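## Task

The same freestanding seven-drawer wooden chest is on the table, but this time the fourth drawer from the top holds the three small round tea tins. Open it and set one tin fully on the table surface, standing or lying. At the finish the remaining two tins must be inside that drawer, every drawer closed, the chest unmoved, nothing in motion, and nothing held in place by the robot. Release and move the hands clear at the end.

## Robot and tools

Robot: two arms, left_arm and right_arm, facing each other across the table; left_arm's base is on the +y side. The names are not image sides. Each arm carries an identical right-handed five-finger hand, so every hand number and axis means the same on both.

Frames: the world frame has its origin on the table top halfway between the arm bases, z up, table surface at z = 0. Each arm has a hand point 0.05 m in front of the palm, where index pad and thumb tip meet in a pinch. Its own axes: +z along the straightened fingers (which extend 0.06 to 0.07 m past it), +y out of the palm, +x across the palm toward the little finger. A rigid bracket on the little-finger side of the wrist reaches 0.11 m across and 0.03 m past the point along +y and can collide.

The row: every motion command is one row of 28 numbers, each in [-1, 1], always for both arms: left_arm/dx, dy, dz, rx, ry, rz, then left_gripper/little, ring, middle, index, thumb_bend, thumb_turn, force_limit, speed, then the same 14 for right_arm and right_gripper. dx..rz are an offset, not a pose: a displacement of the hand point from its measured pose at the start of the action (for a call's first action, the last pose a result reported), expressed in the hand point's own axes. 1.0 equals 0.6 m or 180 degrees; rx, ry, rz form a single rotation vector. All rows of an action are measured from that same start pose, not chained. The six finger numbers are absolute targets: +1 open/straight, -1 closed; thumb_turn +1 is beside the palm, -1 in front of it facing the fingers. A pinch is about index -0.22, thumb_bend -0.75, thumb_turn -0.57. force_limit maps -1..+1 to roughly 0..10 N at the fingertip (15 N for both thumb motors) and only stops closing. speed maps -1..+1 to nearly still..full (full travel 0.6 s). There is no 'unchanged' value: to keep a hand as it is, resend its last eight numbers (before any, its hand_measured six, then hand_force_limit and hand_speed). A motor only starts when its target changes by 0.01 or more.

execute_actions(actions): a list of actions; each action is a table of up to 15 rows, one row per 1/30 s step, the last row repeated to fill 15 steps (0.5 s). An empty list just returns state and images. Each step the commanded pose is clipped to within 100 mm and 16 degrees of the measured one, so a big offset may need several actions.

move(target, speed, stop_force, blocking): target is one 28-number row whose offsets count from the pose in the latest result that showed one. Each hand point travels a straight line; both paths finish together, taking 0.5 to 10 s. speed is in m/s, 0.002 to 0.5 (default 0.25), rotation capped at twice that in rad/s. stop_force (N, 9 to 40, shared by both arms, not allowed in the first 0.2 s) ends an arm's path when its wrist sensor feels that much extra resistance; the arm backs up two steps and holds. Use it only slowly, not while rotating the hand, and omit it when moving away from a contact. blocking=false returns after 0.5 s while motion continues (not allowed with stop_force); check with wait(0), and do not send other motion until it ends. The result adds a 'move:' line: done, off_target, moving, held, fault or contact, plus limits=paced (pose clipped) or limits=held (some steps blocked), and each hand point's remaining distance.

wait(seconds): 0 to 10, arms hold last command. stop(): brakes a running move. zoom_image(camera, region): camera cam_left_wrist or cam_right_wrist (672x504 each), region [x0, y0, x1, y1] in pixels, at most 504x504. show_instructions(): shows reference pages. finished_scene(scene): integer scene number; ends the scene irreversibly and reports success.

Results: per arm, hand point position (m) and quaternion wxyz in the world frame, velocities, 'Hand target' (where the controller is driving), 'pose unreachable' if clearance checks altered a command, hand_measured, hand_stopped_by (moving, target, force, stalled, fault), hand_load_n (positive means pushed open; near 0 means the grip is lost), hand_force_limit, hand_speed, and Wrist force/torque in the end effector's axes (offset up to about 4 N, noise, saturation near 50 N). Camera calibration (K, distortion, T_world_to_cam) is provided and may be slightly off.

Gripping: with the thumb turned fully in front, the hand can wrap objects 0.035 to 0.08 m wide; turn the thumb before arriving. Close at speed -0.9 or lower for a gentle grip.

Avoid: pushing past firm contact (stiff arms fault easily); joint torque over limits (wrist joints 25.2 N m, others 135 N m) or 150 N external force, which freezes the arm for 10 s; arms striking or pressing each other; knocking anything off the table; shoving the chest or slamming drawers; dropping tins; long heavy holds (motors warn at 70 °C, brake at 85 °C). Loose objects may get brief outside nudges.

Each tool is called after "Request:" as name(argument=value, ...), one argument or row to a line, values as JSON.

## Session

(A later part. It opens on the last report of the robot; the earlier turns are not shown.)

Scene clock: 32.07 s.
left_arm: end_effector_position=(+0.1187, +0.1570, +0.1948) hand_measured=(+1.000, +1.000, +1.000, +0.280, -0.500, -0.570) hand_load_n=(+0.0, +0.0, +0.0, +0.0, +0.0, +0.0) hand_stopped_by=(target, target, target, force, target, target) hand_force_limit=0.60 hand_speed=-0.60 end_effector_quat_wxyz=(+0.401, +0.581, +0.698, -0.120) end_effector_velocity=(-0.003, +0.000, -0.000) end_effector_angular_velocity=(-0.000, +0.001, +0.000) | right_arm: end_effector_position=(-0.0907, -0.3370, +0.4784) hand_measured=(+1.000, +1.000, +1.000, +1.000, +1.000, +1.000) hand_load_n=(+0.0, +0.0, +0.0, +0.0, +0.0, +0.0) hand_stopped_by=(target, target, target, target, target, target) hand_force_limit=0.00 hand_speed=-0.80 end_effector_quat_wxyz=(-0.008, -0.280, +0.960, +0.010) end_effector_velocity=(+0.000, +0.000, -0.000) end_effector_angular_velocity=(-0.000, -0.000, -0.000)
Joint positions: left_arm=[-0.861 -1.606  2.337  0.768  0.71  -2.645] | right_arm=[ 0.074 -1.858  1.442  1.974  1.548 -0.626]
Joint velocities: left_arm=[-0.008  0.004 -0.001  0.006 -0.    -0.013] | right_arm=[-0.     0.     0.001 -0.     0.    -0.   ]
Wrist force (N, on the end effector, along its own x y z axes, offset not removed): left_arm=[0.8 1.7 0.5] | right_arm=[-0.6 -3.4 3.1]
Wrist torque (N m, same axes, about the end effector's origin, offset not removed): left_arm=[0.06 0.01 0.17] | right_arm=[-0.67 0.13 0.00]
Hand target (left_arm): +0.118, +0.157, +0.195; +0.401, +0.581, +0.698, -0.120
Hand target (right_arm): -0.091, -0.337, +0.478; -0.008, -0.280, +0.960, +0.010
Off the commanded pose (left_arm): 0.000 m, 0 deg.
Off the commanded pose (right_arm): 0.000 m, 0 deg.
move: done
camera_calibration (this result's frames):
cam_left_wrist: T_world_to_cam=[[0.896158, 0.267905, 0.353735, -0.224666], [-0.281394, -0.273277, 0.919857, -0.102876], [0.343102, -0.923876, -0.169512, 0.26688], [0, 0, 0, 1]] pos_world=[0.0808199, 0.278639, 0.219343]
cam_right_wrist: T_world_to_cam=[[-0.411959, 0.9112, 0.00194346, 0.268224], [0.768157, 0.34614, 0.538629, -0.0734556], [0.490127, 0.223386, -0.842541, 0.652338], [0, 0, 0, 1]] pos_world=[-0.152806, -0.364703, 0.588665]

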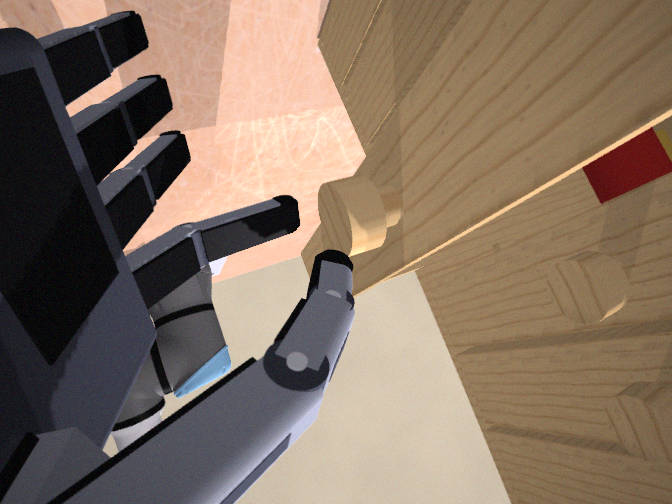

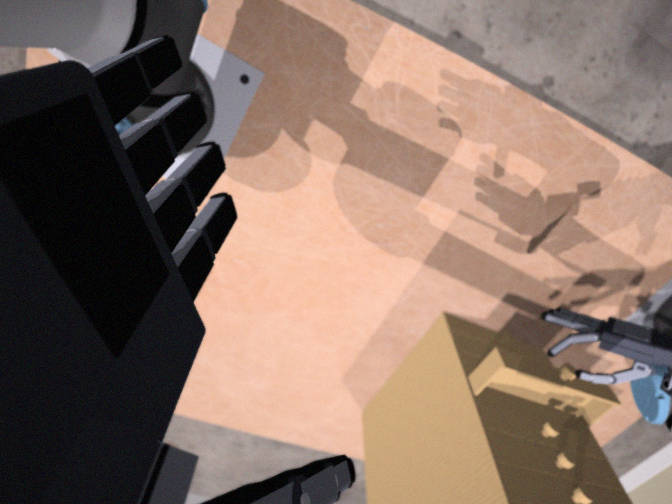

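Request:
move(
  target=[0,0.006,-0.025,0,0,0,1,1,1,0.6,-0.5,-0.57,0.6,0.5, 0,0,0,0,0,0,1,1,1,1,1,1,0,-0.8],
  speed=0.03,
)

Request:
move(
  target=[0,0.038,0.018,0,0,0,1,1,1,0.6,-0.5,-0.57,0.6,0.5, 0,0,0,0,0,0,1,1,1,1,1,1,0,-0.8],
  speed=0.02,
  stop_force=9,
)

Scene clock: 33.37 s.
left_arm: end_effector_position=(+0.1158, +0.1672, +0.2054) hand_measured=(+1.000, +1.000, +1.000, +0.600, -0.500, -0.570) hand_load_n=(+0.0, +0.0, +0.0, +0.0, +0.0, +0.0) hand_stopped_by=(target, target, target, target, target, target) hand_force_limit=0.60 hand_speed=0.50 end_effector_quat_wxyz=(+0.400, +0.581, +0.698, -0.120) end_effector_velocity=(-0.001, +0.002, +0.002) end_effector_angular_velocity=(-0.001, +0.001, +0.001) | right_arm: end_effector_position=(-0.0907, -0.3370, +0.4784) hand_measured=(+1.000, +1.000, +1.000, +1.000, +1.000, +1.000) hand_load_n=(+0.0, +0.0, +0.0, +0.0, +0.0, +0.0) hand_stopped_by=(target, target, target, target, target, target) hand_force_limit=0.00 hand_speed=-0.80 end_effector_quat_wxyz=(-0.008, -0.280, +0.960, +0.010) end_effector_velocity=(+0.000, -0.000, +0.000) end_effector_angular_velocity=(-0.000, -0.000, -0.000)
Joint positions: left_arm=[-0.919 -1.642  2.357  0.851  0.708 -2.734] | right_arm=[ 0.074 -1.858  1.442  1.974  1.548 -0.626]
Joint velocities: left_arm=[-0.015 -0.007  0.006  0.018 -0.    -0.024] | right_arm=[ 0.    -0.     0.     0.001  0.     0.   ]
Wrist force (N, on the end effector, along its own x y z axes, offset not removed): left_arm=[-1.0 -2.0 0.1] | right_arm=[0.4 -2.0 1.4]
Wrist torque (N m, same axes, about the end effector's origin, offset not removed): left_arm=[-0.51 0.27 -0.11] | right_arm=[-0.35 -0.04 0.09]
Hand target (left_arm): +0.116, +0.168, +0.206; +0.400, +0.581, +0.698, -0.120
Hand target (right_arm): -0.091, -0.337, +0.478; -0.008, -0.280, +0.960, +0.010
Off the commanded pose (left_arm): 0.000 m, 0 deg.
Off the commanded pose (right_arm): 0.000 m, 0 deg.
move: done
camera_calibration (this result's frames):
cam_left_wrist: T_world_to_cam=[[0.896258, 0.26773, 0.353613, -0.228483], [-0.281264, -0.273379, 0.919866, -0.110635], [0.342946, -0.923896, -0.169715, 0.279196], [0, 0, 0, 1]] pos_world=[0.0779125, 0.288875, 0.229948]
cam_right_wrist: T_world_to_cam=[[-0.411959, 0.9112, 0.00194341, 0.268224], [0.768157, 0.34614, 0.538629, -0.0734556], [0.490127, 0.223386, -0.842541, 0.652338], [0, 0, 0, 1]] pos_world=[-0.152806, -0.364703, 0.588665]

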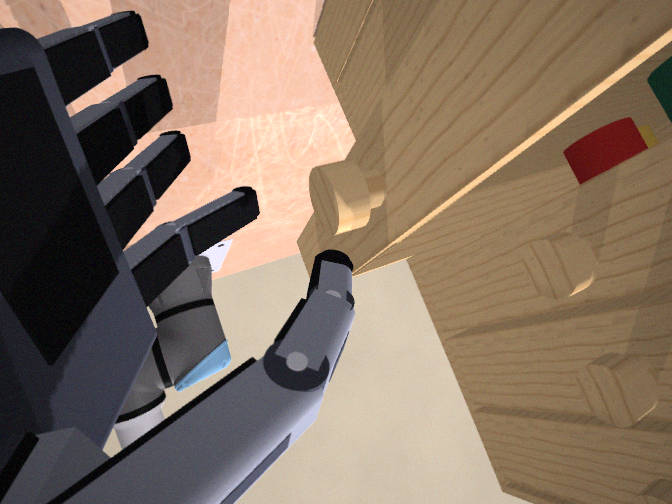

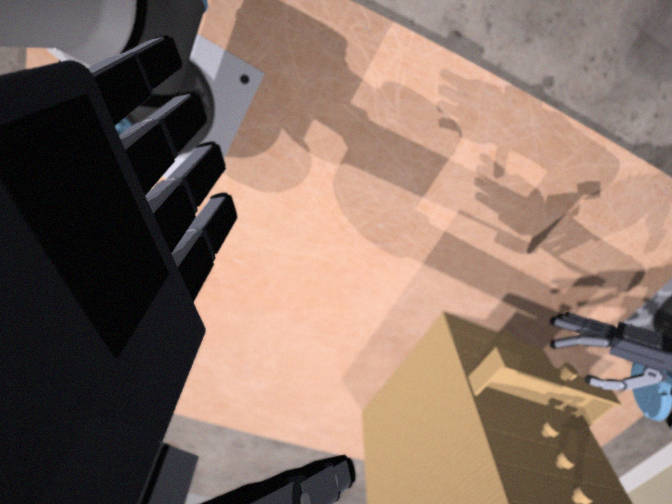

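Scene clock: 34.97 s.
left_arm: end_effector_position=(+0.1408, +0.1672, +0.2053) hand_measured=(+1.000, +1.000, +1.000, +0.600, -0.500, -0.570) hand_load_n=(+0.0, +0.0, +0.0, +0.0, +0.0, +0.0) hand_stopped_by=(target, target, target, target, target, target) hand_force_limit=0.60 hand_speed=0.50 end_effector_quat_wxyz=(+0.401, +0.581, +0.698, -0.120) end_effector_velocity=(+0.002, -0.001, +0.000) end_effector_angular_velocity=(-0.001, +0.002, -0.000) | right_arm: end_effector_position=(-0.0907, -0.3370, +0.4784) hand_measured=(+1.000, +1.000, +1.000, +1.000, +1.000, +1.000) hand_load_n=(+0.0, +0.0, +0.0, +0.0, +0.0, +0.0) hand_stopped_by=(target, target, target, target, target, target) hand_force_limit=0.00 hand_speed=-0.80 end_effector_quat_wxyz=(-0.008, -0.280, +0.960, +0.010) end_effector_velocity=(+0.000, +0.000, +0.000) end_effector_angular_velocity=(-0.000, -0.001, -0.000)
Joint positions: left_arm=[-0.828 -1.685  2.361  0.786  0.713 -2.595] | right_arm=[ 0.074 -1.858  1.442  1.974  1.548 -0.626]
Joint velocities: left_arm=[ 0.013 -0.005 -0.003 -0.01   0.001  0.02 ] | right_arm=[-0.001  0.    -0.001  0.001  0.001 -0.   ]
Wrist force (N, on the end effector, along its own x y z axes, offset not removed): left_arm=[0.3 -0.2 0.5] | right_arm=[0.6 -1.6 2.5]
Wrist torque (N m, same axes, about the end effector's origin, offset not removed): left_arm=[-0.23 -0.07 0.12] | right_arm=[-0.41 -0.17 0.22]
Hand target (left_arm): +0.141, +0.167, +0.205; +0.401, +0.581, +0.698, -0.120
Hand target (right_arm): -0.091, -0.337, +0.478; -0.008, -0.280, +0.960, +0.010
Off the commanded pose (left_arm): 0.000 m, 0 deg.
Off the commanded pose (right_arm): 0.000 m, 0 deg.
move: done
camera_calibration (this result's frames):
cam_left_wrist: T_world_to_cam=[[0.896065, 0.267943, 0.35394, -0.250886], [-0.281594, -0.273287, 0.919793, -0.10345], [0.34318, -0.923862, -0.169432, 0.270499], [0, 0, 0, 1]] pos_world=[0.102849, 0.288855, 0.229783]
cam_right_wrist: T_world_to_cam=[[-0.411959, 0.9112, 0.00194351, 0.268224], [0.768157, 0.34614, 0.538629, -0.0734556], [0.490127, 0.223386, -0.842541, 0.652338], [0, 0, 0, 1]] pos_world=[-0.152806, -0.364703, 0.588665]

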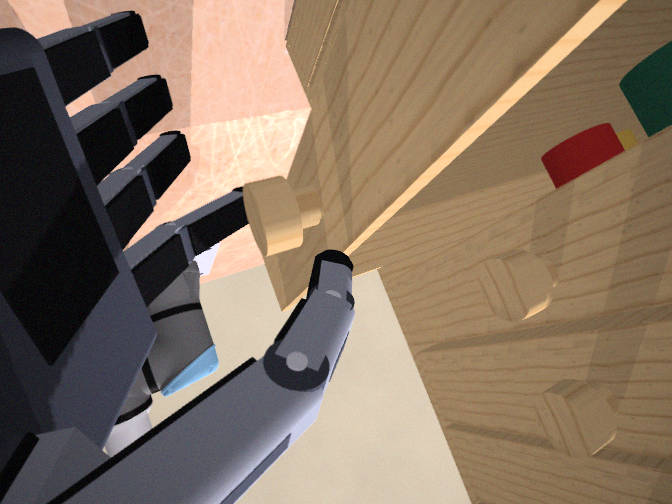

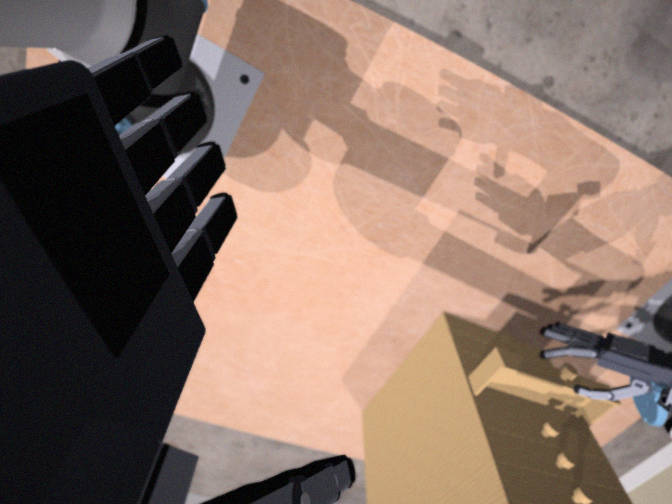

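Request:
move(
  target=[0,-0.010,0.026,0,0,0,1,1,1,0.6,-0.5,-0.57,0.6,0.5, 0,0,0,0,0,0,1,1,1,1,1,1,0,-0.8],
  speed=0.01,
  stop_force=9,
)

Request:
move(
  target=[0,0,0,0,0,0,1,1,1,-0.7,-0.5,-0.57,0.6,-0.6, 0,0,0,0,0,0,1,1,1,1,1,1,0,-0.8],
)

Scene clock: 37.17 s.
left_arm: end_effector_position=(+0.1418, +0.1561, +0.1939) hand_measured=(+1.000, +1.000, +1.000, +0.600, -0.498, -0.570) hand_load_n=(+0.0, +0.0, +0.0, +0.0, +4.0, +0.0) hand_stopped_by=(target, target, target, target, target, target) hand_force_limit=0.60 hand_speed=0.50 end_effector_quat_wxyz=(+0.401, +0.581, +0.698, -0.120) end_effector_velocity=(-0.000, +0.002, +0.001) end_effector_angular_velocity=(+0.002, -0.000, +0.000) | right_arm: end_effector_position=(-0.0907, -0.3370, +0.4784) hand_measured=(+1.000, +1.000, +1.000, +1.000, +1.000, +1.000) hand_load_n=(+0.0, +0.0, +0.0, +0.0, +0.0, +0.0) hand_stopped_by=(target, target, target, target, target, target) hand_force_limit=0.00 hand_speed=-0.80 end_effector_quat_wxyz=(-0.008, -0.280, +0.960, +0.010) end_effector_velocity=(-0.000, +0.000, +0.000) end_effector_angular_velocity=(-0.000, +0.001, -0.000)
Joint positions: left_arm=[-0.773 -1.641  2.34   0.701  0.72  -2.512] | right_arm=[ 0.074 -1.858  1.442  1.974  1.548 -0.626]
Joint velocities: left_arm=[-0.007 -0.005  0.004  0.012  0.    -0.012] | right_arm=[ 0.     0.001 -0.001  0.001 -0.001  0.   ]
Wrist force (N, on the end effector, along its own x y z axes, offset not removed): left_arm=[1.5 0.7 -11.1] | right_arm=[-0.7 -3.2 1.8]
Wrist torque (N m, same axes, about the end effector's origin, offset not removed): left_arm=[-0.14 -0.08 0.22] | right_arm=[-0.57 -0.04 0.14]
Hand target (left_arm): +0.142, +0.156, +0.194; +0.401, +0.581, +0.698, -0.120
Hand target (right_arm): -0.091, -0.337, +0.478; -0.008, -0.280, +0.960, +0.010
Off the commanded pose (left_arm): 0.001 m, 0 deg.
Off the commanded pose (right_arm): 0.000 m, 0 deg.
move: contact (left_arm)
camera_calibration (this result's frames):
cam_left_wrist: T_world_to_cam=[[0.896048, 0.268047, 0.353905, -0.244784], [-0.281537, -0.27329, 0.919809, -0.0957459], [0.343271, -0.923831, -0.169416, 0.257961], [0, 0, 0, 1]] pos_world=[0.103832, 0.277759, 0.218401]
cam_right_wrist: T_world_to_cam=[[-0.411959, 0.9112, 0.00194336, 0.268224], [0.768157, 0.34614, 0.538629, -0.0734557], [0.490127, 0.223386, -0.842541, 0.652338], [0, 0, 0, 1]] pos_world=[-0.152806, -0.364703, 0.588665]

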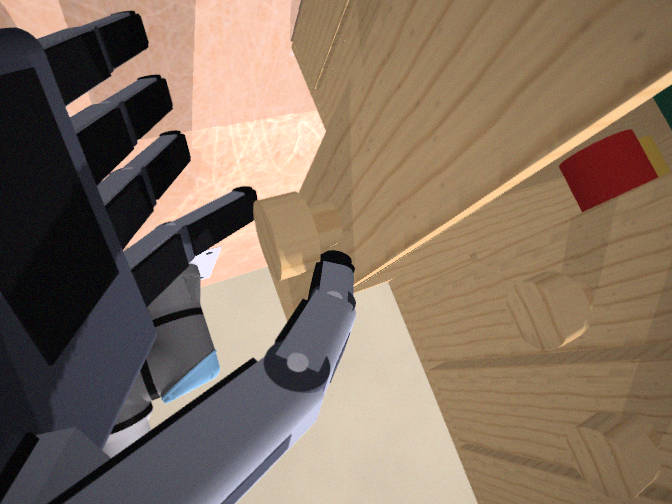

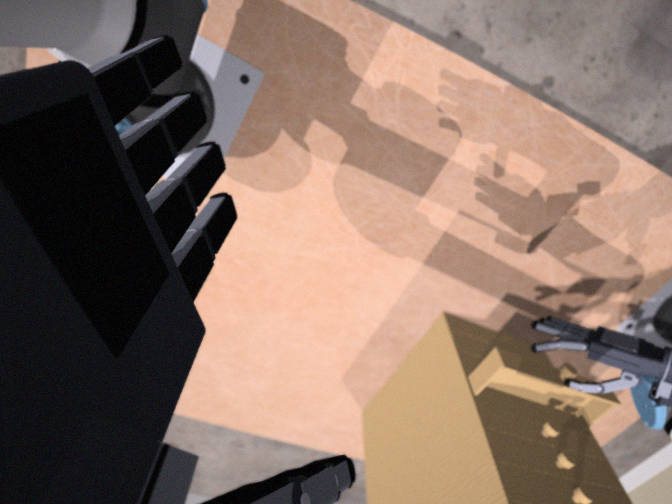

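Scene clock: 37.90 s.
left_arm: end_effector_position=(+0.1418, +0.1561, +0.1939) hand_measured=(+1.000, +1.000, +1.000, +0.294, -0.496, -0.570) hand_load_n=(+0.0, +0.0, +0.0, +7.5, +8.5, +0.0) hand_stopped_by=(target, target, target, force, target, target) hand_force_limit=0.60 hand_speed=-0.60 end_effector_quat_wxyz=(+0.401, +0.581, +0.698, -0.120) end_effector_velocity=(-0.000, -0.000, -0.000) end_effector_angular_velocity=(+0.001, +0.001, +0.000) | right_arm: end_effector_position=(-0.0907, -0.3370, +0.4784) hand_measured=(+1.000, +1.000, +1.000, +1.000, +1.000, +1.000) hand_load_n=(+0.0, +0.0, +0.0, +0.0, +0.0, +0.0) hand_stopped_by=(target, target, target, target, target, target) hand_force_limit=0.00 hand_speed=-0.80 end_effector_quat_wxyz=(-0.008, -0.280, +0.960, +0.010) end_effector_velocity=(+0.000, +0.000, -0.000) end_effector_angular_velocity=(+0.002, -0.001, +0.000)
Joint positions: left_arm=[-0.773 -1.641  2.34   0.7    0.72  -2.512] | right_arm=[ 0.074 -1.858  1.442  1.974  1.548 -0.626]
Joint velocities: left_arm=[ 0.     0.001 -0.    -0.001  0.001 -0.   ] | right_arm=[ 0.    -0.    -0.    -0.002  0.001  0.   ]
Wrist force (N, on the end effector, along its own x y z axes, offset not removed): left_arm=[-0.8 -0.4 -0.1] | right_arm=[-1.1 -3.3 3.7]
Wrist torque (N m, same axes, about the end effector's origin, offset not removed): left_arm=[0.15 -0.01 0.13] | right_arm=[-0.76 0.04 0.06]
Hand target (left_arm): +0.142, +0.156, +0.194; +0.401, +0.581, +0.698, -0.120
Hand target (right_arm): -0.091, -0.337, +0.478; -0.008, -0.280, +0.960, +0.010
Off the commanded pose (left_arm): 0.000 m, 0 deg.
Off the commanded pose (right_arm): 0.000 m, 0 deg.
move: done
camera_calibration (this result's frames):
cam_left_wrist: T_world_to_cam=[[0.896071, 0.268067, 0.353832, -0.244765], [-0.28148, -0.273233, 0.919844, -0.0957642], [0.343259, -0.923842, -0.16938, 0.257953], [0, 0, 0, 1]] pos_world=[0.103827, 0.277755, 0.218386]
cam_right_wrist: T_world_to_cam=[[-0.411959, 0.9112, 0.00194349, 0.268224], [0.768157, 0.34614, 0.538629, -0.0734557], [0.490127, 0.223386, -0.84254, 0.652338], [0, 0, 0, 1]] pos_world=[-0.152806, -0.364703, 0.588665]

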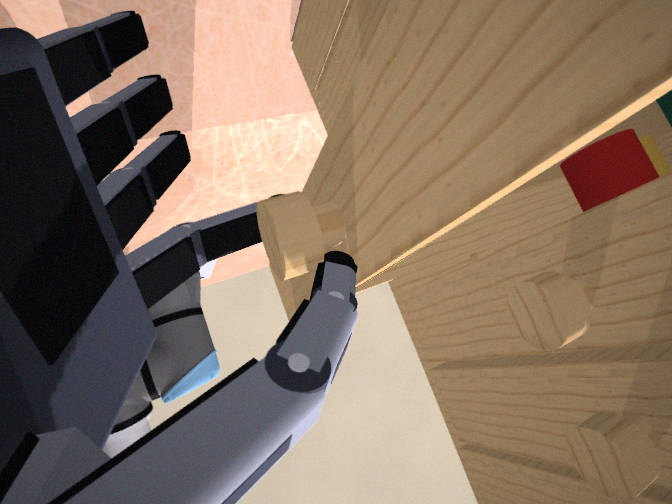

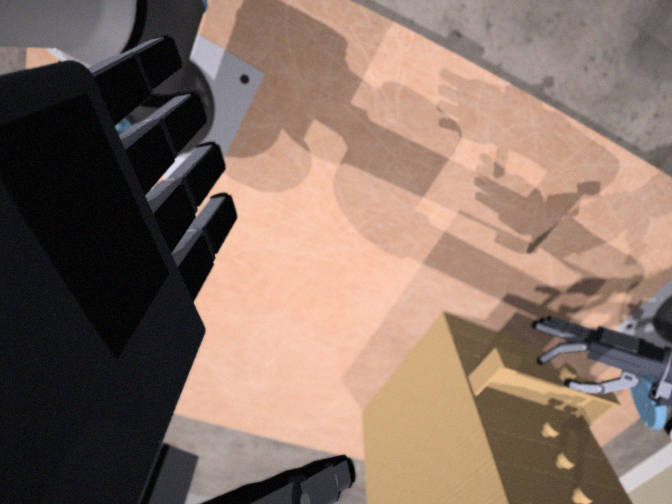

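Request:
move(
  target=[-0.007,-0.108,-0.043,0,0,0,1,1,1,-0.7,-0.5,-0.57,0.6,-0.6, 0,0,0,0,0,0,1,1,1,1,1,1,0,-0.8],
  speed=0.02,
)

Scene clock: 41.80 s.
left_arm: end_effector_position=(+0.0724, +0.1503, +0.1941) hand_measured=(+1.000, +1.000, +1.000, +0.294, -0.500, -0.570) hand_load_n=(+0.0, +0.0, +0.0, +0.0, +0.0, +0.0) hand_stopped_by=(target, target, target, force, target, target) hand_force_limit=0.60 hand_speed=-0.60 end_effector_quat_wxyz=(+0.400, +0.581, +0.698, -0.120) end_effector_velocity=(-0.002, +0.000, -0.000) end_effector_angular_velocity=(+0.000, -0.001, +0.000) | right_arm: end_effector_position=(-0.0907, -0.3370, +0.4784) hand_measured=(+1.000, +1.000, +1.000, +1.000, +1.000, +1.000) hand_load_n=(+0.0, +0.0, +0.0, +0.0, +0.0, +0.0) hand_stopped_by=(target, target, target, target, target, target) hand_force_limit=0.00 hand_speed=-0.80 end_effector_quat_wxyz=(-0.008, -0.280, +0.960, +0.010) end_effector_velocity=(-0.000, +0.000, +0.000) end_effector_angular_velocity=(+0.001, +0.001, -0.001)
Joint positions: left_arm=[-0.967 -1.512  2.287  0.848  0.709 -2.808] | right_arm=[ 0.074 -1.858  1.442  1.974  1.548 -0.626]
Joint velocities: left_arm=[-0.006  0.005 -0.002  0.005  0.    -0.009] | right_arm=[-0.    -0.    -0.001 -0.    -0.001  0.   ]
Wrist force (N, on the end effector, along its own x y z axes, offset not removed): left_arm=[-0.1 -0.9 1.0] | right_arm=[-1.7 -3.5 1.9]
Wrist torque (N m, same axes, about the end effector's origin, offset not removed): left_arm=[-0.35 0.04 0.02] | right_arm=[-0.65 0.23 -0.07]
Hand target (left_arm): +0.072, +0.150, +0.194; +0.400, +0.581, +0.698, -0.120
Hand target (right_arm): -0.091, -0.337, +0.478; -0.008, -0.280, +0.960, +0.010
Off the commanded pose (left_arm): 0.000 m, 0 deg.
Off the commanded pose (right_arm): 0.000 m, 0 deg.
move: done
camera_calibration (this result's frames):
cam_left_wrist: T_world_to_cam=[[0.896296, 0.267743, 0.353508, -0.181012], [-0.281115, -0.273484, 0.919881, -0.117011], [0.34297, -0.923862, -0.169856, 0.276566], [0, 0, 0, 1]] pos_world=[0.0344928, 0.271972, 0.218602]
cam_right_wrist: T_world_to_cam=[[-0.411959, 0.9112, 0.00194356, 0.268224], [0.768157, 0.34614, 0.538629, -0.0734557], [0.490127, 0.223386, -0.84254, 0.652338], [0, 0, 0, 1]] pos_world=[-0.152806, -0.364703, 0.588665]

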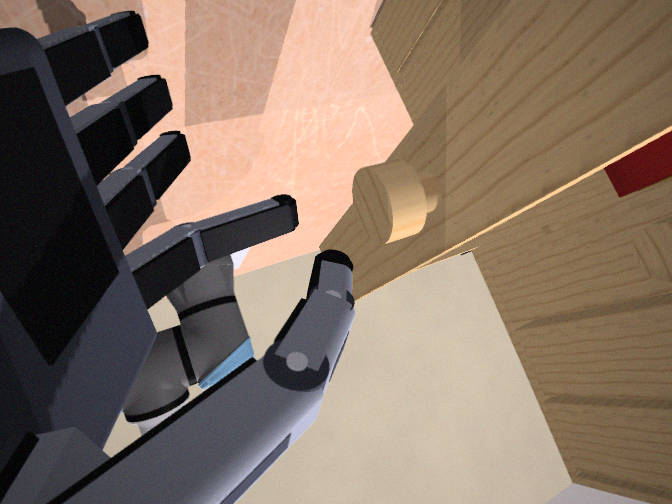

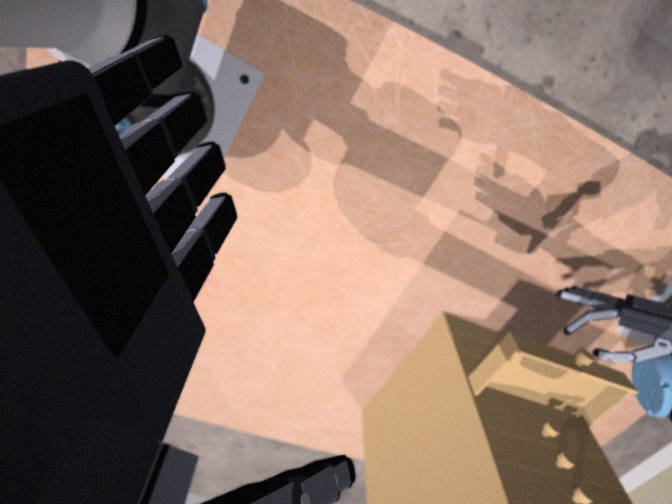

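Request:
move(
  target=[-0.187,0.05,-0.19,0,0,0,1,1,1,1,0.5,-0.57,0.6,0.5, 0,0,0,0,0,0,1,1,1,1,1,1,0,-0.8],
  speed=0.15,
)

Request:
move(
  target=[0,0,0,-0.356,0.189,-0.854,1,1,1,1,0.5,-1,0.6,0.5, 0,0,0,0,0,0,1,1,1,1,1,1,0,-0.8],
)

Scene clock: 44.03 s.
left_arm: end_effector_position=(+0.0521, +0.1507, +0.3552) hand_measured=(+1.000, +1.000, +1.000, +1.000, +0.500, -0.570) hand_load_n=(+0.0, +0.0, +0.0, +0.0, +0.0, +0.0) hand_stopped_by=(target, target, target, target, target, target) hand_force_limit=0.60 hand_speed=0.50 end_effector_quat_wxyz=(+0.400, +0.581, +0.698, -0.120) end_effector_velocity=(-0.001, +0.001, +0.003) end_effector_angular_velocity=(-0.001, -0.001, +0.000) | right_arm: end_effector_position=(-0.0907, -0.3370, +0.4784) hand_measured=(+1.000, +1.000, +1.000, +1.000, +1.000, +1.000) hand_load_n=(+0.0, +0.0, +0.0, +0.0, +0.0, +0.0) hand_stopped_by=(target, target, target, target, target, target) hand_force_limit=0.00 hand_speed=-0.80 end_effector_quat_wxyz=(-0.008, -0.280, +0.960, +0.010) end_effector_velocity=(+0.000, +0.000, -0.000) end_effector_angular_velocity=(+0.000, -0.001, -0.000)
Joint positions: left_arm=[-1.016 -1.711  2.01   1.38   0.713 -2.882] | right_arm=[ 0.074 -1.858  1.442  1.974  1.548 -0.626]
Joint velocities: left_arm=[-0.005 -0.002 -0.003  0.012 -0.001 -0.009] | right_arm=[-0.     0.     0.    -0.001  0.001 -0.   ]
Wrist force (N, on the end effector, along its own x y z axes, offset not removed): left_arm=[0.4 0.8 -1.3] | right_arm=[-0.1 -2.0 3.6]
Wrist torque (N m, same axes, about the end effector's origin, offset not removed): left_arm=[-0.03 0.02 0.13] | right_arm=[-0.49 -0.13 0.15]
Hand target (left_arm): +0.052, +0.151, +0.355; +0.400, +0.581, +0.698, -0.120
Hand target (right_arm): -0.091, -0.337, +0.478; -0.008, -0.280, +0.960, +0.010
Off the commanded pose (left_arm): 0.001 m, 0 deg.
Off the commanded pose (right_arm): 0.000 m, 0 deg.
move: done
camera_calibration (this result's frames):
cam_left_wrist: T_world_to_cam=[[0.896382, 0.26759, 0.353403, -0.219833], [-0.281024, -0.273517, 0.919899, -0.270864], [0.342818, -0.923896, -0.169976, 0.311296], [0, 0, 0, 1]] pos_world=[0.0142169, 0.272345, 0.37977]
cam_right_wrist: T_world_to_cam=[[-0.411959, 0.9112, 0.00194351, 0.268224], [0.768157, 0.34614, 0.538629, -0.0734556], [0.490127, 0.223386, -0.842541, 0.652338], [0, 0, 0, 1]] pos_world=[-0.152806, -0.364703, 0.588665]

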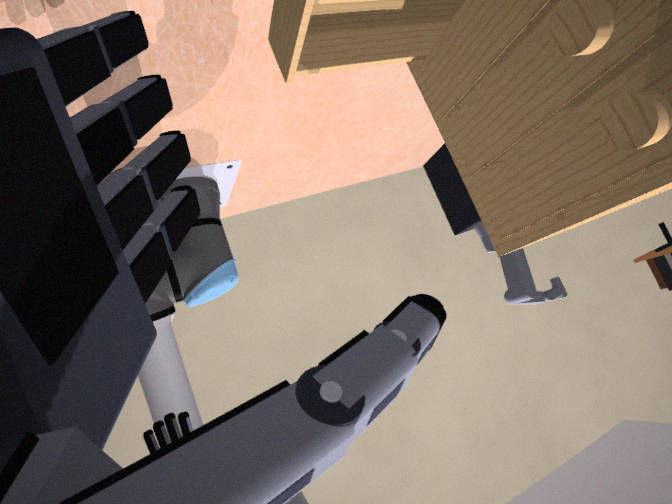

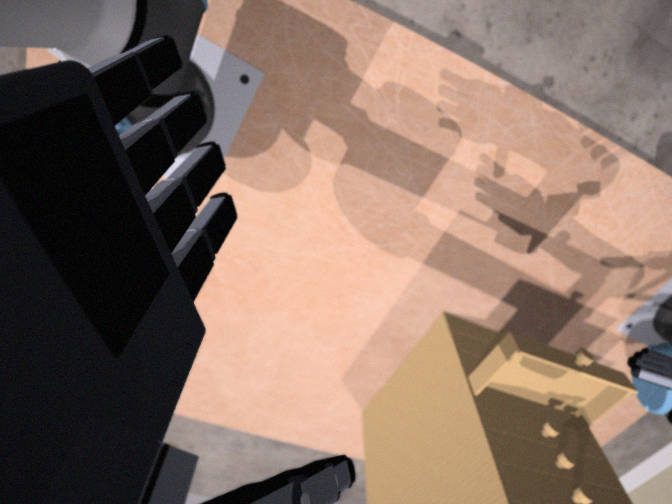

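Scene clock: 50.53 s.
left_arm: end_effector_position=(+0.0521, +0.1505, +0.3554) hand_measured=(+1.000, +1.000, +1.000, +1.000, +0.500, -1.000) hand_load_n=(+0.0, +0.0, +0.0, +0.0, +0.0, +0.0) hand_stopped_by=(target, target, target, target, target, target) hand_force_limit=0.60 hand_speed=0.50 end_effector_quat_wxyz=(-0.007, +0.704, -0.710, -0.006) end_effector_velocity=(-0.000, +0.000, -0.000) end_effector_angular_velocity=(-0.004, +0.005, +0.014) | right_arm: end_effector_position=(-0.0907, -0.3370, +0.4784) hand_measured=(+1.000, +1.000, +1.000, +1.000, +1.000, +1.000) hand_load_n=(+0.0, +0.0, +0.0, +0.0, +0.0, +0.0) hand_stopped_by=(target, target, target, target, target, target) hand_force_limit=0.00 hand_speed=-0.80 end_effector_quat_wxyz=(-0.008, -0.280, +0.960, +0.010) end_effector_velocity=(-0.000, +0.000, -0.000) end_effector_angular_velocity=(+0.000, -0.000, +0.000)
Joint positions: left_arm=[-0.039 -1.295  1.214  1.67   1.57  -4.807] | right_arm=[ 0.074 -1.858  1.442  1.974  1.548 -0.626]
Joint velocities: left_arm=[ 0.004 -0.004  0.005 -0.005  0.005 -0.01 ] | right_arm=[ 0.     0.     0.    -0.001  0.     0.   ]
Wrist force (N, on the end effector, along its own x y z axes, offset not removed): left_arm=[-0.9 0.3 -1.3] | right_arm=[0.6 -2.0 1.9]
Wrist torque (N m, same axes, about the end effector's origin, offset not removed): left_arm=[-0.16 0.24 0.03] | right_arm=[-0.45 -0.22 0.20]
Hand target (left_arm): +0.052, +0.151, +0.355; -0.007, +0.705, -0.709, -0.006
Hand target (right_arm): -0.091, -0.337, +0.478; -0.008, -0.280, +0.960, +0.010
Off the commanded pose (left_arm): 0.000 m, 0 deg.
Off the commanded pose (right_arm): 0.000 m, 0 deg.
move: done
camera_calibration (this result's frames):
cam_left_wrist: T_world_to_cam=[[-0.997516, 0.0666999, 0.0226551, 0.0266035], [0.0679699, 0.826906, 0.558218, -0.326384], [0.0184995, 0.558371, -0.829385, 0.339282], [0, 0, 0, 1]] pos_world=[0.0424451, 0.0786694, 0.462986]
cam_right_wrist: T_world_to_cam=[[-0.411959, 0.9112, 0.0019435, 0.268224], [0.768157, 0.34614, 0.538629, -0.0734556], [0.490127, 0.223386, -0.842541, 0.652338], [0, 0, 0, 1]] pos_world=[-0.152806, -0.364703, 0.588665]

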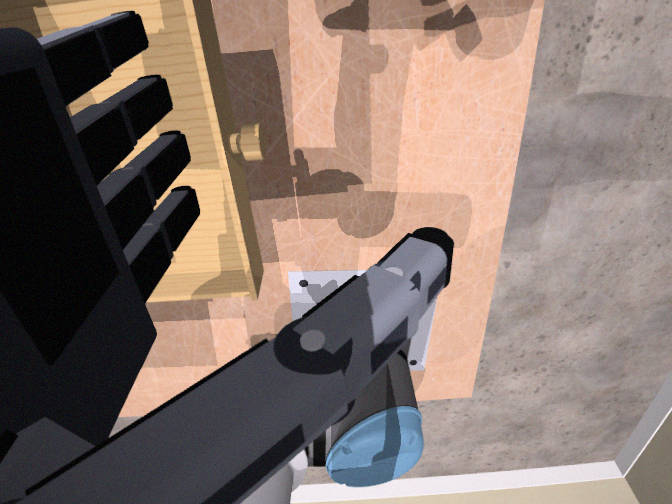

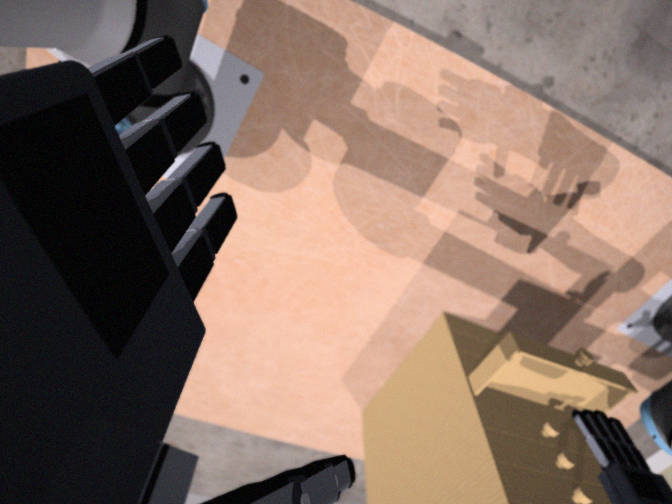

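Request:
move(
  target=[0.017,-0.08,0.05,0,0,0,1,1,1,1,0.5,-1,0.6,0.5, 0,0,0,0,0,0,1,1,1,1,1,1,0,-0.8],
  speed=0.1,
)

Request:
move(
  target=[0,0,0.117,0,0,0,1,1,1,1,0.5,-1,0.6,0.5, 0,0,0,0,0,0,1,1,1,1,1,1,0,-0.8],
  speed=0.03,
  stop_force=9,
)

Request:
move(
  target=[-0.02,0.22,0,0,0,0,1,1,1,1,0.5,-1,0.6,0.5, 0,0,0,0,0,0,1,1,1,1,1,1,0,-0.8],
  speed=0.03,
  stop_force=15,
)

Scene clock: 51.87 s.
left_arm: end_effector_position=(+0.0998, +0.1406, +0.3254) hand_measured=(+1.000, +1.000, +1.000, +1.000, +0.500, -1.000) hand_load_n=(+0.0, +0.0, +0.0, +0.0, +0.0, +0.0) hand_stopped_by=(target, target, target, target, target, target) hand_force_limit=0.60 hand_speed=0.50 end_effector_quat_wxyz=(-0.007, +0.704, -0.710, -0.006) end_effector_velocity=(+0.002, -0.001, -0.002) end_effector_angular_velocity=(+0.001, +0.000, -0.000) | right_arm: end_effector_position=(-0.0907, -0.3370, +0.4784) hand_measured=(+1.000, +1.000, +1.000, +1.000, +1.000, +1.000) hand_load_n=(+0.0, +0.0, +0.0, +0.0, +0.0, +0.0) hand_stopped_by=(target, target, target, target, target, target) hand_force_limit=0.00 hand_speed=-0.80 end_effector_quat_wxyz=(-0.008, -0.280, +0.960, +0.010) end_effector_velocity=(+0.000, -0.000, -0.000) end_effector_angular_velocity=(-0.003, -0.000, +0.000)
Joint positions: left_arm=[ 0.076 -1.241  1.219  1.611  1.568 -4.692] | right_arm=[ 0.074 -1.858  1.442  1.974  1.548 -0.626]
Joint velocities: left_arm=[ 0.005  0.004 -0.001 -0.002  0.     0.006] | right_arm=[-0.     0.     0.001  0.002  0.    -0.   ]
Wrist force (N, on the end effector, along its own x y z axes, offset not removed): left_arm=[1.6 0.4 -1.0] | right_arm=[0.3 -2.8 2.2]
Wrist torque (N m, same axes, about the end effector's origin, offset not removed): left_arm=[-0.13 -0.12 0.21] | right_arm=[-0.59 -0.10 0.12]
Hand target (left_arm): +0.100, +0.141, +0.325; -0.007, +0.704, -0.710, -0.006
Hand target (right_arm): -0.091, -0.337, +0.478; -0.008, -0.280, +0.960, +0.010
Off the commanded pose (left_arm): 0.000 m, 0 deg.
Off the commanded pose (right_arm): 0.000 m, 0 deg.
move: done
camera_calibration (this result's frames):
cam_left_wrist: T_world_to_cam=[[-0.997528, 0.0666612, 0.0222514, 0.0756725], [0.0677104, 0.826864, 0.558311, -0.30467], [0.0188188, 0.558437, -0.829333, 0.319047], [0, 0, 0, 1]] pos_world=[0.0901106, 0.0687087, 0.433013]
cam_right_wrist: T_world_to_cam=[[-0.411959, 0.9112, 0.00194342, 0.268224], [0.768157, 0.34614, 0.538629, -0.0734557], [0.490127, 0.223386, -0.842541, 0.652338], [0, 0, 0, 1]] pos_world=[-0.152806, -0.364703, 0.588665]

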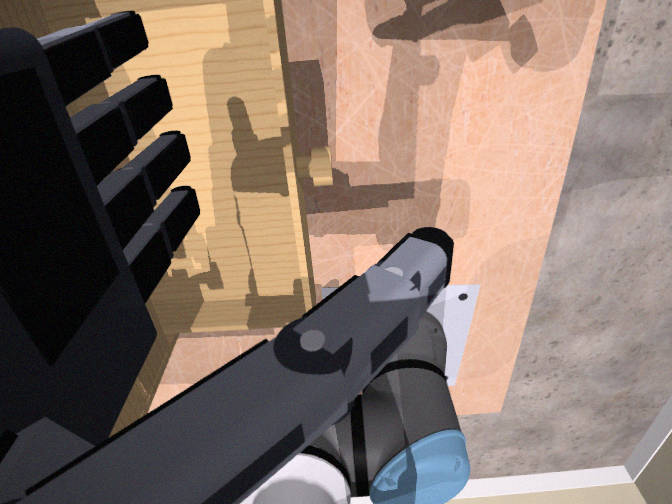

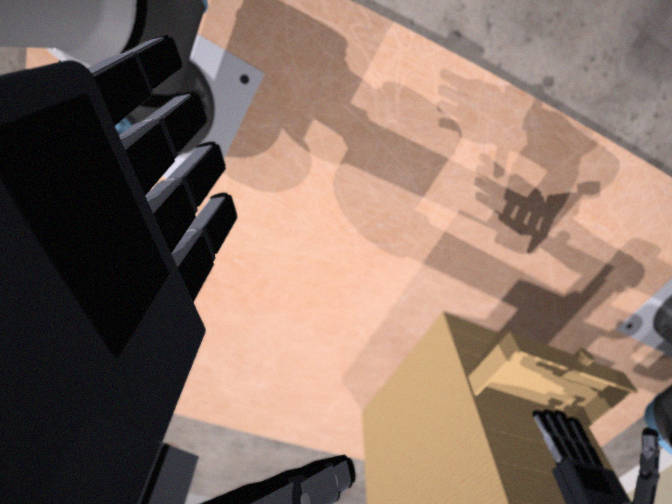

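Scene clock: 54.57 s.
left_arm: end_effector_position=(+0.0999, +0.1420, +0.2556) hand_measured=(+1.000, +1.000, +1.000, +1.000, +0.500, -1.000) hand_load_n=(+0.0, +0.0, +0.0, +0.0, +0.0, +0.0) hand_stopped_by=(target, target, target, target, target, target) hand_force_limit=0.60 hand_speed=0.50 end_effector_quat_wxyz=(-0.007, +0.704, -0.710, -0.006) end_effector_velocity=(-0.000, -0.000, -0.003) end_effector_angular_velocity=(-0.001, +0.001, -0.000) | right_arm: end_effector_position=(-0.0907, -0.3370, +0.4784) hand_measured=(+1.000, +1.000, +1.000, +1.000, +1.000, +1.000) hand_load_n=(+0.0, +0.0, +0.0, +0.0, +0.0, +0.0) hand_stopped_by=(target, target, target, target, target, target) hand_force_limit=0.00 hand_speed=-0.80 end_effector_quat_wxyz=(-0.008, -0.280, +0.960, +0.010) end_effector_velocity=(-0.000, +0.000, -0.000) end_effector_angular_velocity=(+0.001, +0.001, -0.000)
Joint positions: left_arm=[ 0.076 -1.233  1.387  1.435  1.568 -4.691] | right_arm=[ 0.074 -1.858  1.442  1.974  1.548 -0.626]
Joint velocities: left_arm=[-0.     0.001  0.005 -0.007  0.001  0.   ] | right_arm=[-0.     0.     0.    -0.001 -0.001 -0.   ]
Wrist force (N, on the end effector, along its own x y z axes, offset not removed): left_arm=[-1.6 0.8 0.7] | right_arm=[-0.5 -1.8 1.8]
Wrist torque (N m, same axes, about the end effector's origin, offset not removed): left_arm=[-0.15 0.31 0.10] | right_arm=[-0.41 0.08 0.05]
Hand target (left_arm): +0.100, +0.142, +0.255; -0.007, +0.704, -0.710, -0.006
Hand target (right_arm): -0.091, -0.337, +0.478; -0.008, -0.280, +0.960, +0.010
Off the commanded pose (left_arm): 0.000 m, 0 deg.
Off the commanded pose (right_arm): 0.000 m, 0 deg.
move: done
camera_calibration (this result's frames):
cam_left_wrist: T_world_to_cam=[[-0.997527, 0.0666743, 0.0222535, 0.0772568], [0.0677218, 0.826844, 0.558339, -0.266807], [0.0188267, 0.558465, -0.829314, 0.260331], [0, 0, 0, 1]] pos_world=[0.0902332, 0.0700708, 0.363146]
cam_right_wrist: T_world_to_cam=[[-0.411959, 0.9112, 0.00194354, 0.268224], [0.768157, 0.34614, 0.538629, -0.0734557], [0.490127, 0.223386, -0.842541, 0.652338], [0, 0, 0, 1]] pos_world=[-0.152806, -0.364703, 0.588665]

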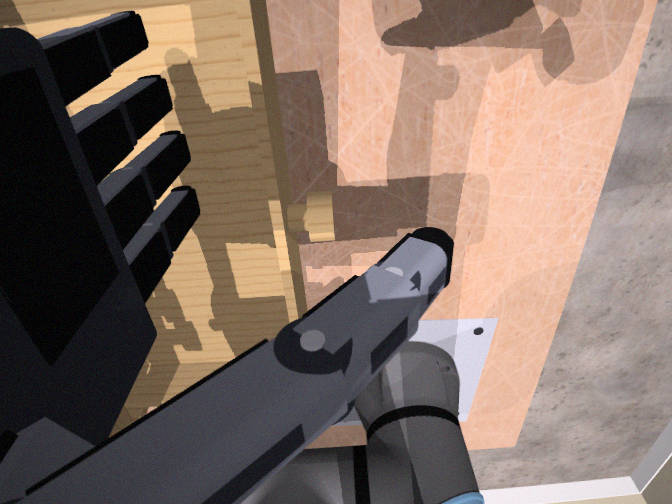

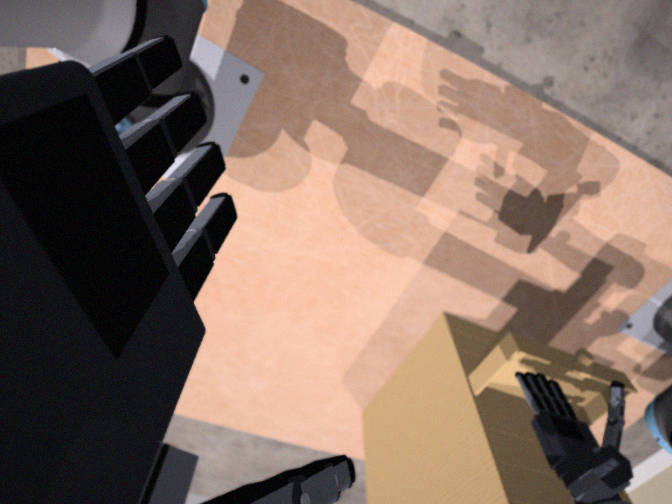

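Scene clock: 59.33 s.
left_arm: end_effector_position=(-0.0317, +0.1551, +0.2556) hand_measured=(+1.000, +1.000, +1.000, +1.000, +0.500, -1.000) hand_load_n=(+0.0, +0.0, +0.0, +0.0, +0.0, +0.0) hand_stopped_by=(target, target, target, target, target, target) hand_force_limit=0.60 hand_speed=0.50 end_effector_quat_wxyz=(-0.007, +0.704, -0.710, -0.006) end_effector_velocity=(-0.003, +0.000, +0.001) end_effector_angular_velocity=(-0.001, +0.002, +0.000) | right_arm: end_effector_position=(-0.0907, -0.3370, +0.4784) hand_measured=(+1.000, +1.000, +1.000, +1.000, +1.000, +1.000) hand_load_n=(+0.0, +0.0, +0.0, +0.0, +0.0, +0.0) hand_stopped_by=(target, target, target, target, target, target) hand_force_limit=0.00 hand_speed=-0.80 end_effector_quat_wxyz=(-0.008, -0.280, +0.960, +0.010) end_effector_velocity=(+0.001, -0.000, -0.000) end_effector_angular_velocity=(-0.001, -0.002, -0.001)
Joint positions: left_arm=[-0.247 -1.32   1.5    1.407  1.575 -5.014] | right_arm=[ 0.074 -1.858  1.442  1.974  1.548 -0.626]
Joint velocities: left_arm=[-0.007 -0.002  0.    -0.     0.002 -0.007] | right_arm=[-0.001 -0.     0.     0.     0.002 -0.   ]
Wrist force (N, on the end effector, along its own x y z axes, offset not removed): left_arm=[1.2 -2.1 1.5] | right_arm=[0.4 -2.7 1.3]
Wrist torque (N m, same axes, about the end effector's origin, offset not removed): left_arm=[-0.33 -0.18 0.13] | right_arm=[-0.59 -0.04 0.12]
Hand target (left_arm): -0.032, +0.155, +0.256; -0.007, +0.704, -0.710, -0.006
Hand target (right_arm): -0.091, -0.337, +0.478; -0.008, -0.280, +0.960, +0.010
Off the commanded pose (left_arm): 0.000 m, 0 deg.
Off the commanded pose (right_arm): 0.000 m, 0 deg.
move: done
camera_calibration (this result's frames):
cam_left_wrist: T_world_to_cam=[[-0.997503, 0.0666974, 0.0232028, -0.0551708], [0.0682742, 0.826901, 0.558187, -0.268725], [0.0180432, 0.558377, -0.829391, 0.255526], [0, 0, 0, 1]] pos_world=[-0.0412966, 0.0832092, 0.36321]
cam_right_wrist: T_world_to_cam=[[-0.411959, 0.9112, 0.00194369, 0.268224], [0.768157, 0.346139, 0.538629, -0.0734558], [0.490127, 0.223386, -0.84254, 0.652338], [0, 0, 0, 1]] pos_world=[-0.152806, -0.364703, 0.588666]

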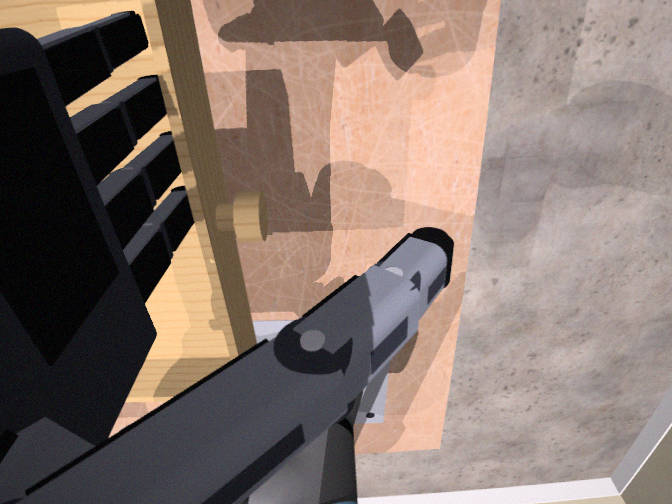

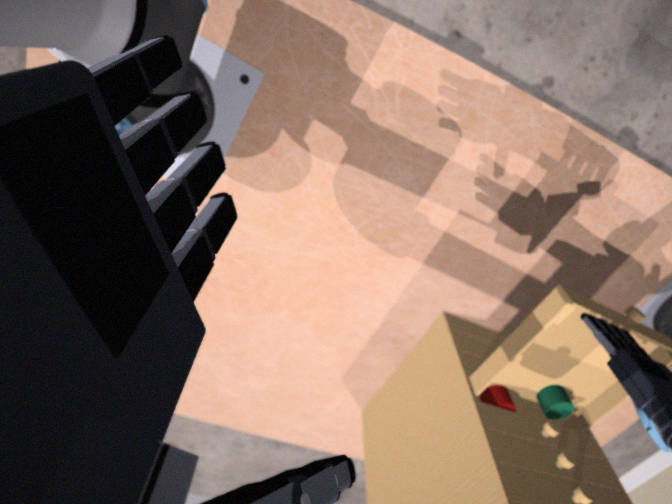

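Request:
move(
  target=[0,-0.012,-0.33,0,0,0,1,1,1,1,0.5,-1,0.6,0.5, 0,0,0,0,0,0,1,1,1,1,1,1,0,-0.8],
  speed=0.15,
)

Request:
move(
  target=[0.08,-0.25,-0.03,0,0,0,1,1,1,1,0.5,-1,0.6,0.5, 0,0,0,0,0,0,1,1,1,1,1,1,0,-0.8],
)

Scene clock: 61.37 s.
left_arm: end_effector_position=(-0.0247, +0.1512, +0.4532) hand_measured=(+1.000, +1.000, +1.000, +1.000, +0.500, -1.000) hand_load_n=(+0.0, +0.0, +0.0, +0.0, +0.0, +0.0) hand_stopped_by=(target, target, target, target, target, target) hand_force_limit=0.60 hand_speed=0.50 end_effector_quat_wxyz=(-0.007, +0.704, -0.710, -0.006) end_effector_velocity=(-0.000, -0.001, +0.003) end_effector_angular_velocity=(+0.003, +0.000, -0.000) | right_arm: end_effector_position=(-0.0907, -0.3370, +0.4784) hand_measured=(+1.000, +1.000, +1.000, +1.000, +1.000, +1.000) hand_load_n=(+0.0, +0.0, +0.0, +0.0, +0.0, +0.0) hand_stopped_by=(target, target, target, target, target, target) hand_force_limit=0.00 hand_speed=-0.80 end_effector_quat_wxyz=(-0.008, -0.280, +0.960, +0.010) end_effector_velocity=(-0.000, -0.000, -0.000) end_effector_angular_velocity=(-0.000, +0.001, +0.000)
Joint positions: left_arm=[-0.227 -1.268  0.922  1.934  1.574 -4.995] | right_arm=[ 0.074 -1.858  1.442  1.974  1.548 -0.626]
Joint velocities: left_arm=[ 0.001  0.007 -0.016  0.012  0.001  0.001] | right_arm=[ 0.     0.     0.001 -0.    -0.001  0.   ]
Wrist force (N, on the end effector, along its own x y z axes, offset not removed): left_arm=[0.5 -0.9 -1.5] | right_arm=[0.0 -1.2 1.6]
Wrist torque (N m, same axes, about the end effector's origin, offset not removed): left_arm=[-0.19 0.04 0.08] | right_arm=[-0.28 0.00 0.18]
Hand target (left_arm): -0.025, +0.151, +0.454; -0.007, +0.704, -0.710, -0.006
Hand target (right_arm): -0.091, -0.337, +0.478; -0.008, -0.280, +0.960, +0.010
Off the commanded pose (left_arm): 0.000 m, 0 deg.
Off the commanded pose (right_arm): 0.000 m, 0 deg.
move: done
camera_calibration (this result's frames):
cam_left_wrist: T_world_to_cam=[[-0.99751, 0.0666223, 0.0231526, -0.0525211], [0.0681892, 0.827074, 0.557941, -0.376252], [0.0180224, 0.558131, -0.829557, 0.421577], [0, 0, 0, 1]] pos_world=[-0.0343319, 0.0793919, 0.560865]
cam_right_wrist: T_world_to_cam=[[-0.411959, 0.9112, 0.00194359, 0.268224], [0.768157, 0.346139, 0.53863, -0.0734558], [0.490127, 0.223386, -0.84254, 0.652338], [0, 0, 0, 1]] pos_world=[-0.152806, -0.364703, 0.588665]

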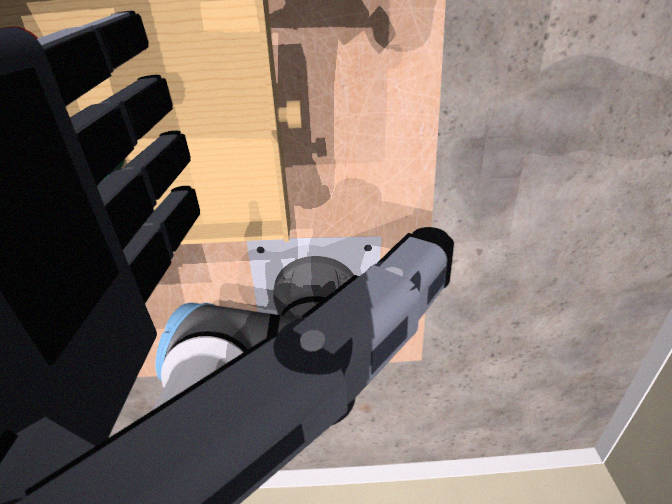

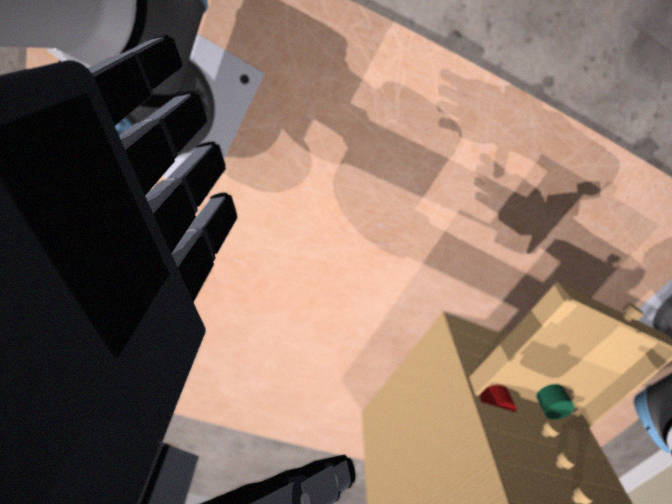

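Scene clock: 62.77 s.
left_arm: end_effector_position=(+0.1246, +0.1019, +0.4703) hand_measured=(+1.000, +1.000, +1.000, +1.000, +0.500, -1.000) hand_load_n=(+0.0, +0.0, +0.0, +0.0, +0.0, +0.0) hand_stopped_by=(target, target, target, target, target, target) hand_force_limit=0.60 hand_speed=0.50 end_effector_quat_wxyz=(-0.007, +0.704, -0.710, -0.005) end_effector_velocity=(+0.002, -0.002, +0.002) end_effector_angular_velocity=(+0.007, +0.002, -0.003) | right_arm: end_effector_position=(-0.0907, -0.3370, +0.4784) hand_measured=(+1.000, +1.000, +1.000, +1.000, +1.000, +1.000) hand_load_n=(+0.0, +0.0, +0.0, +0.0, +0.0, +0.0) hand_stopped_by=(target, target, target, target, target, target) hand_force_limit=0.00 hand_speed=-0.80 end_effector_quat_wxyz=(-0.008, -0.280, +0.960, +0.010) end_effector_velocity=(+0.000, +0.000, +0.000) end_effector_angular_velocity=(+0.001, -0.000, -0.000)
Joint positions: left_arm=[ 0.127 -0.963  0.406  2.144  1.567 -4.641] | right_arm=[ 0.074 -1.858  1.442  1.974  1.548 -0.626]
Joint velocities: left_arm=[ 0.004  0.025 -0.046  0.028  0.002  0.007] | right_arm=[ 0.     0.    -0.001 -0.     0.     0.   ]
Wrist force (N, on the end effector, along its own x y z axes, offset not removed): left_arm=[-0.2 -1.6 0.5] | right_arm=[0.8 -1.2 2.1]
Wrist torque (N m, same axes, about the end effector's origin, offset not removed): left_arm=[-0.43 0.01 -0.02] | right_arm=[-0.32 -0.20 0.21]
Hand target (left_arm): +0.125, +0.102, +0.471; -0.007, +0.704, -0.710, -0.005
Hand target (right_arm): -0.091, -0.337, +0.478; -0.008, -0.280, +0.960, +0.010
Off the commanded pose (left_arm): 0.000 m, 0 deg.
Off the commanded pose (right_arm): 0.000 m, 0 deg.
move: done
camera_calibration (this result's frames):
cam_left_wrist: T_world_to_cam=[[-0.997566, 0.0662354, 0.0217863, 0.100003], [0.0671196, 0.827554, 0.557359, -0.354795], [0.0188876, 0.557465, -0.829985, 0.460743], [0, 0, 0, 1]] pos_world=[0.11487, 0.0301397, 0.577979]
cam_right_wrist: T_world_to_cam=[[-0.411959, 0.9112, 0.00194351, 0.268224], [0.768157, 0.346139, 0.53863, -0.0734558], [0.490127, 0.223386, -0.84254, 0.652338], [0, 0, 0, 1]] pos_world=[-0.152806, -0.364703, 0.588665]

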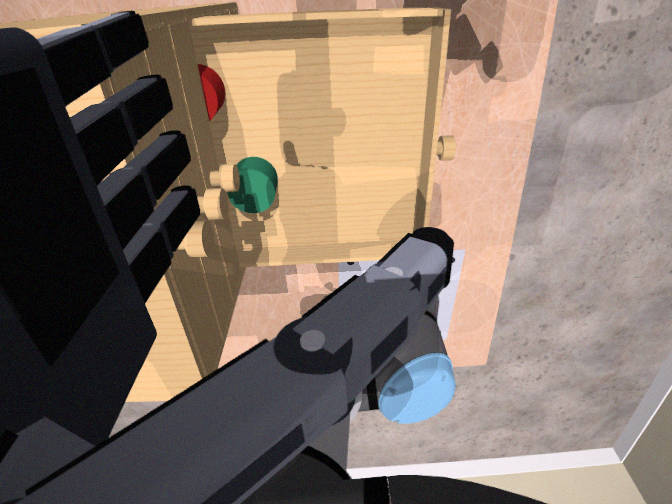

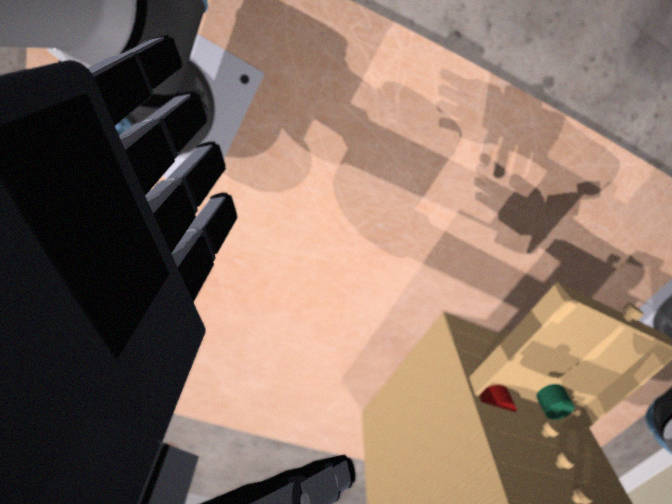

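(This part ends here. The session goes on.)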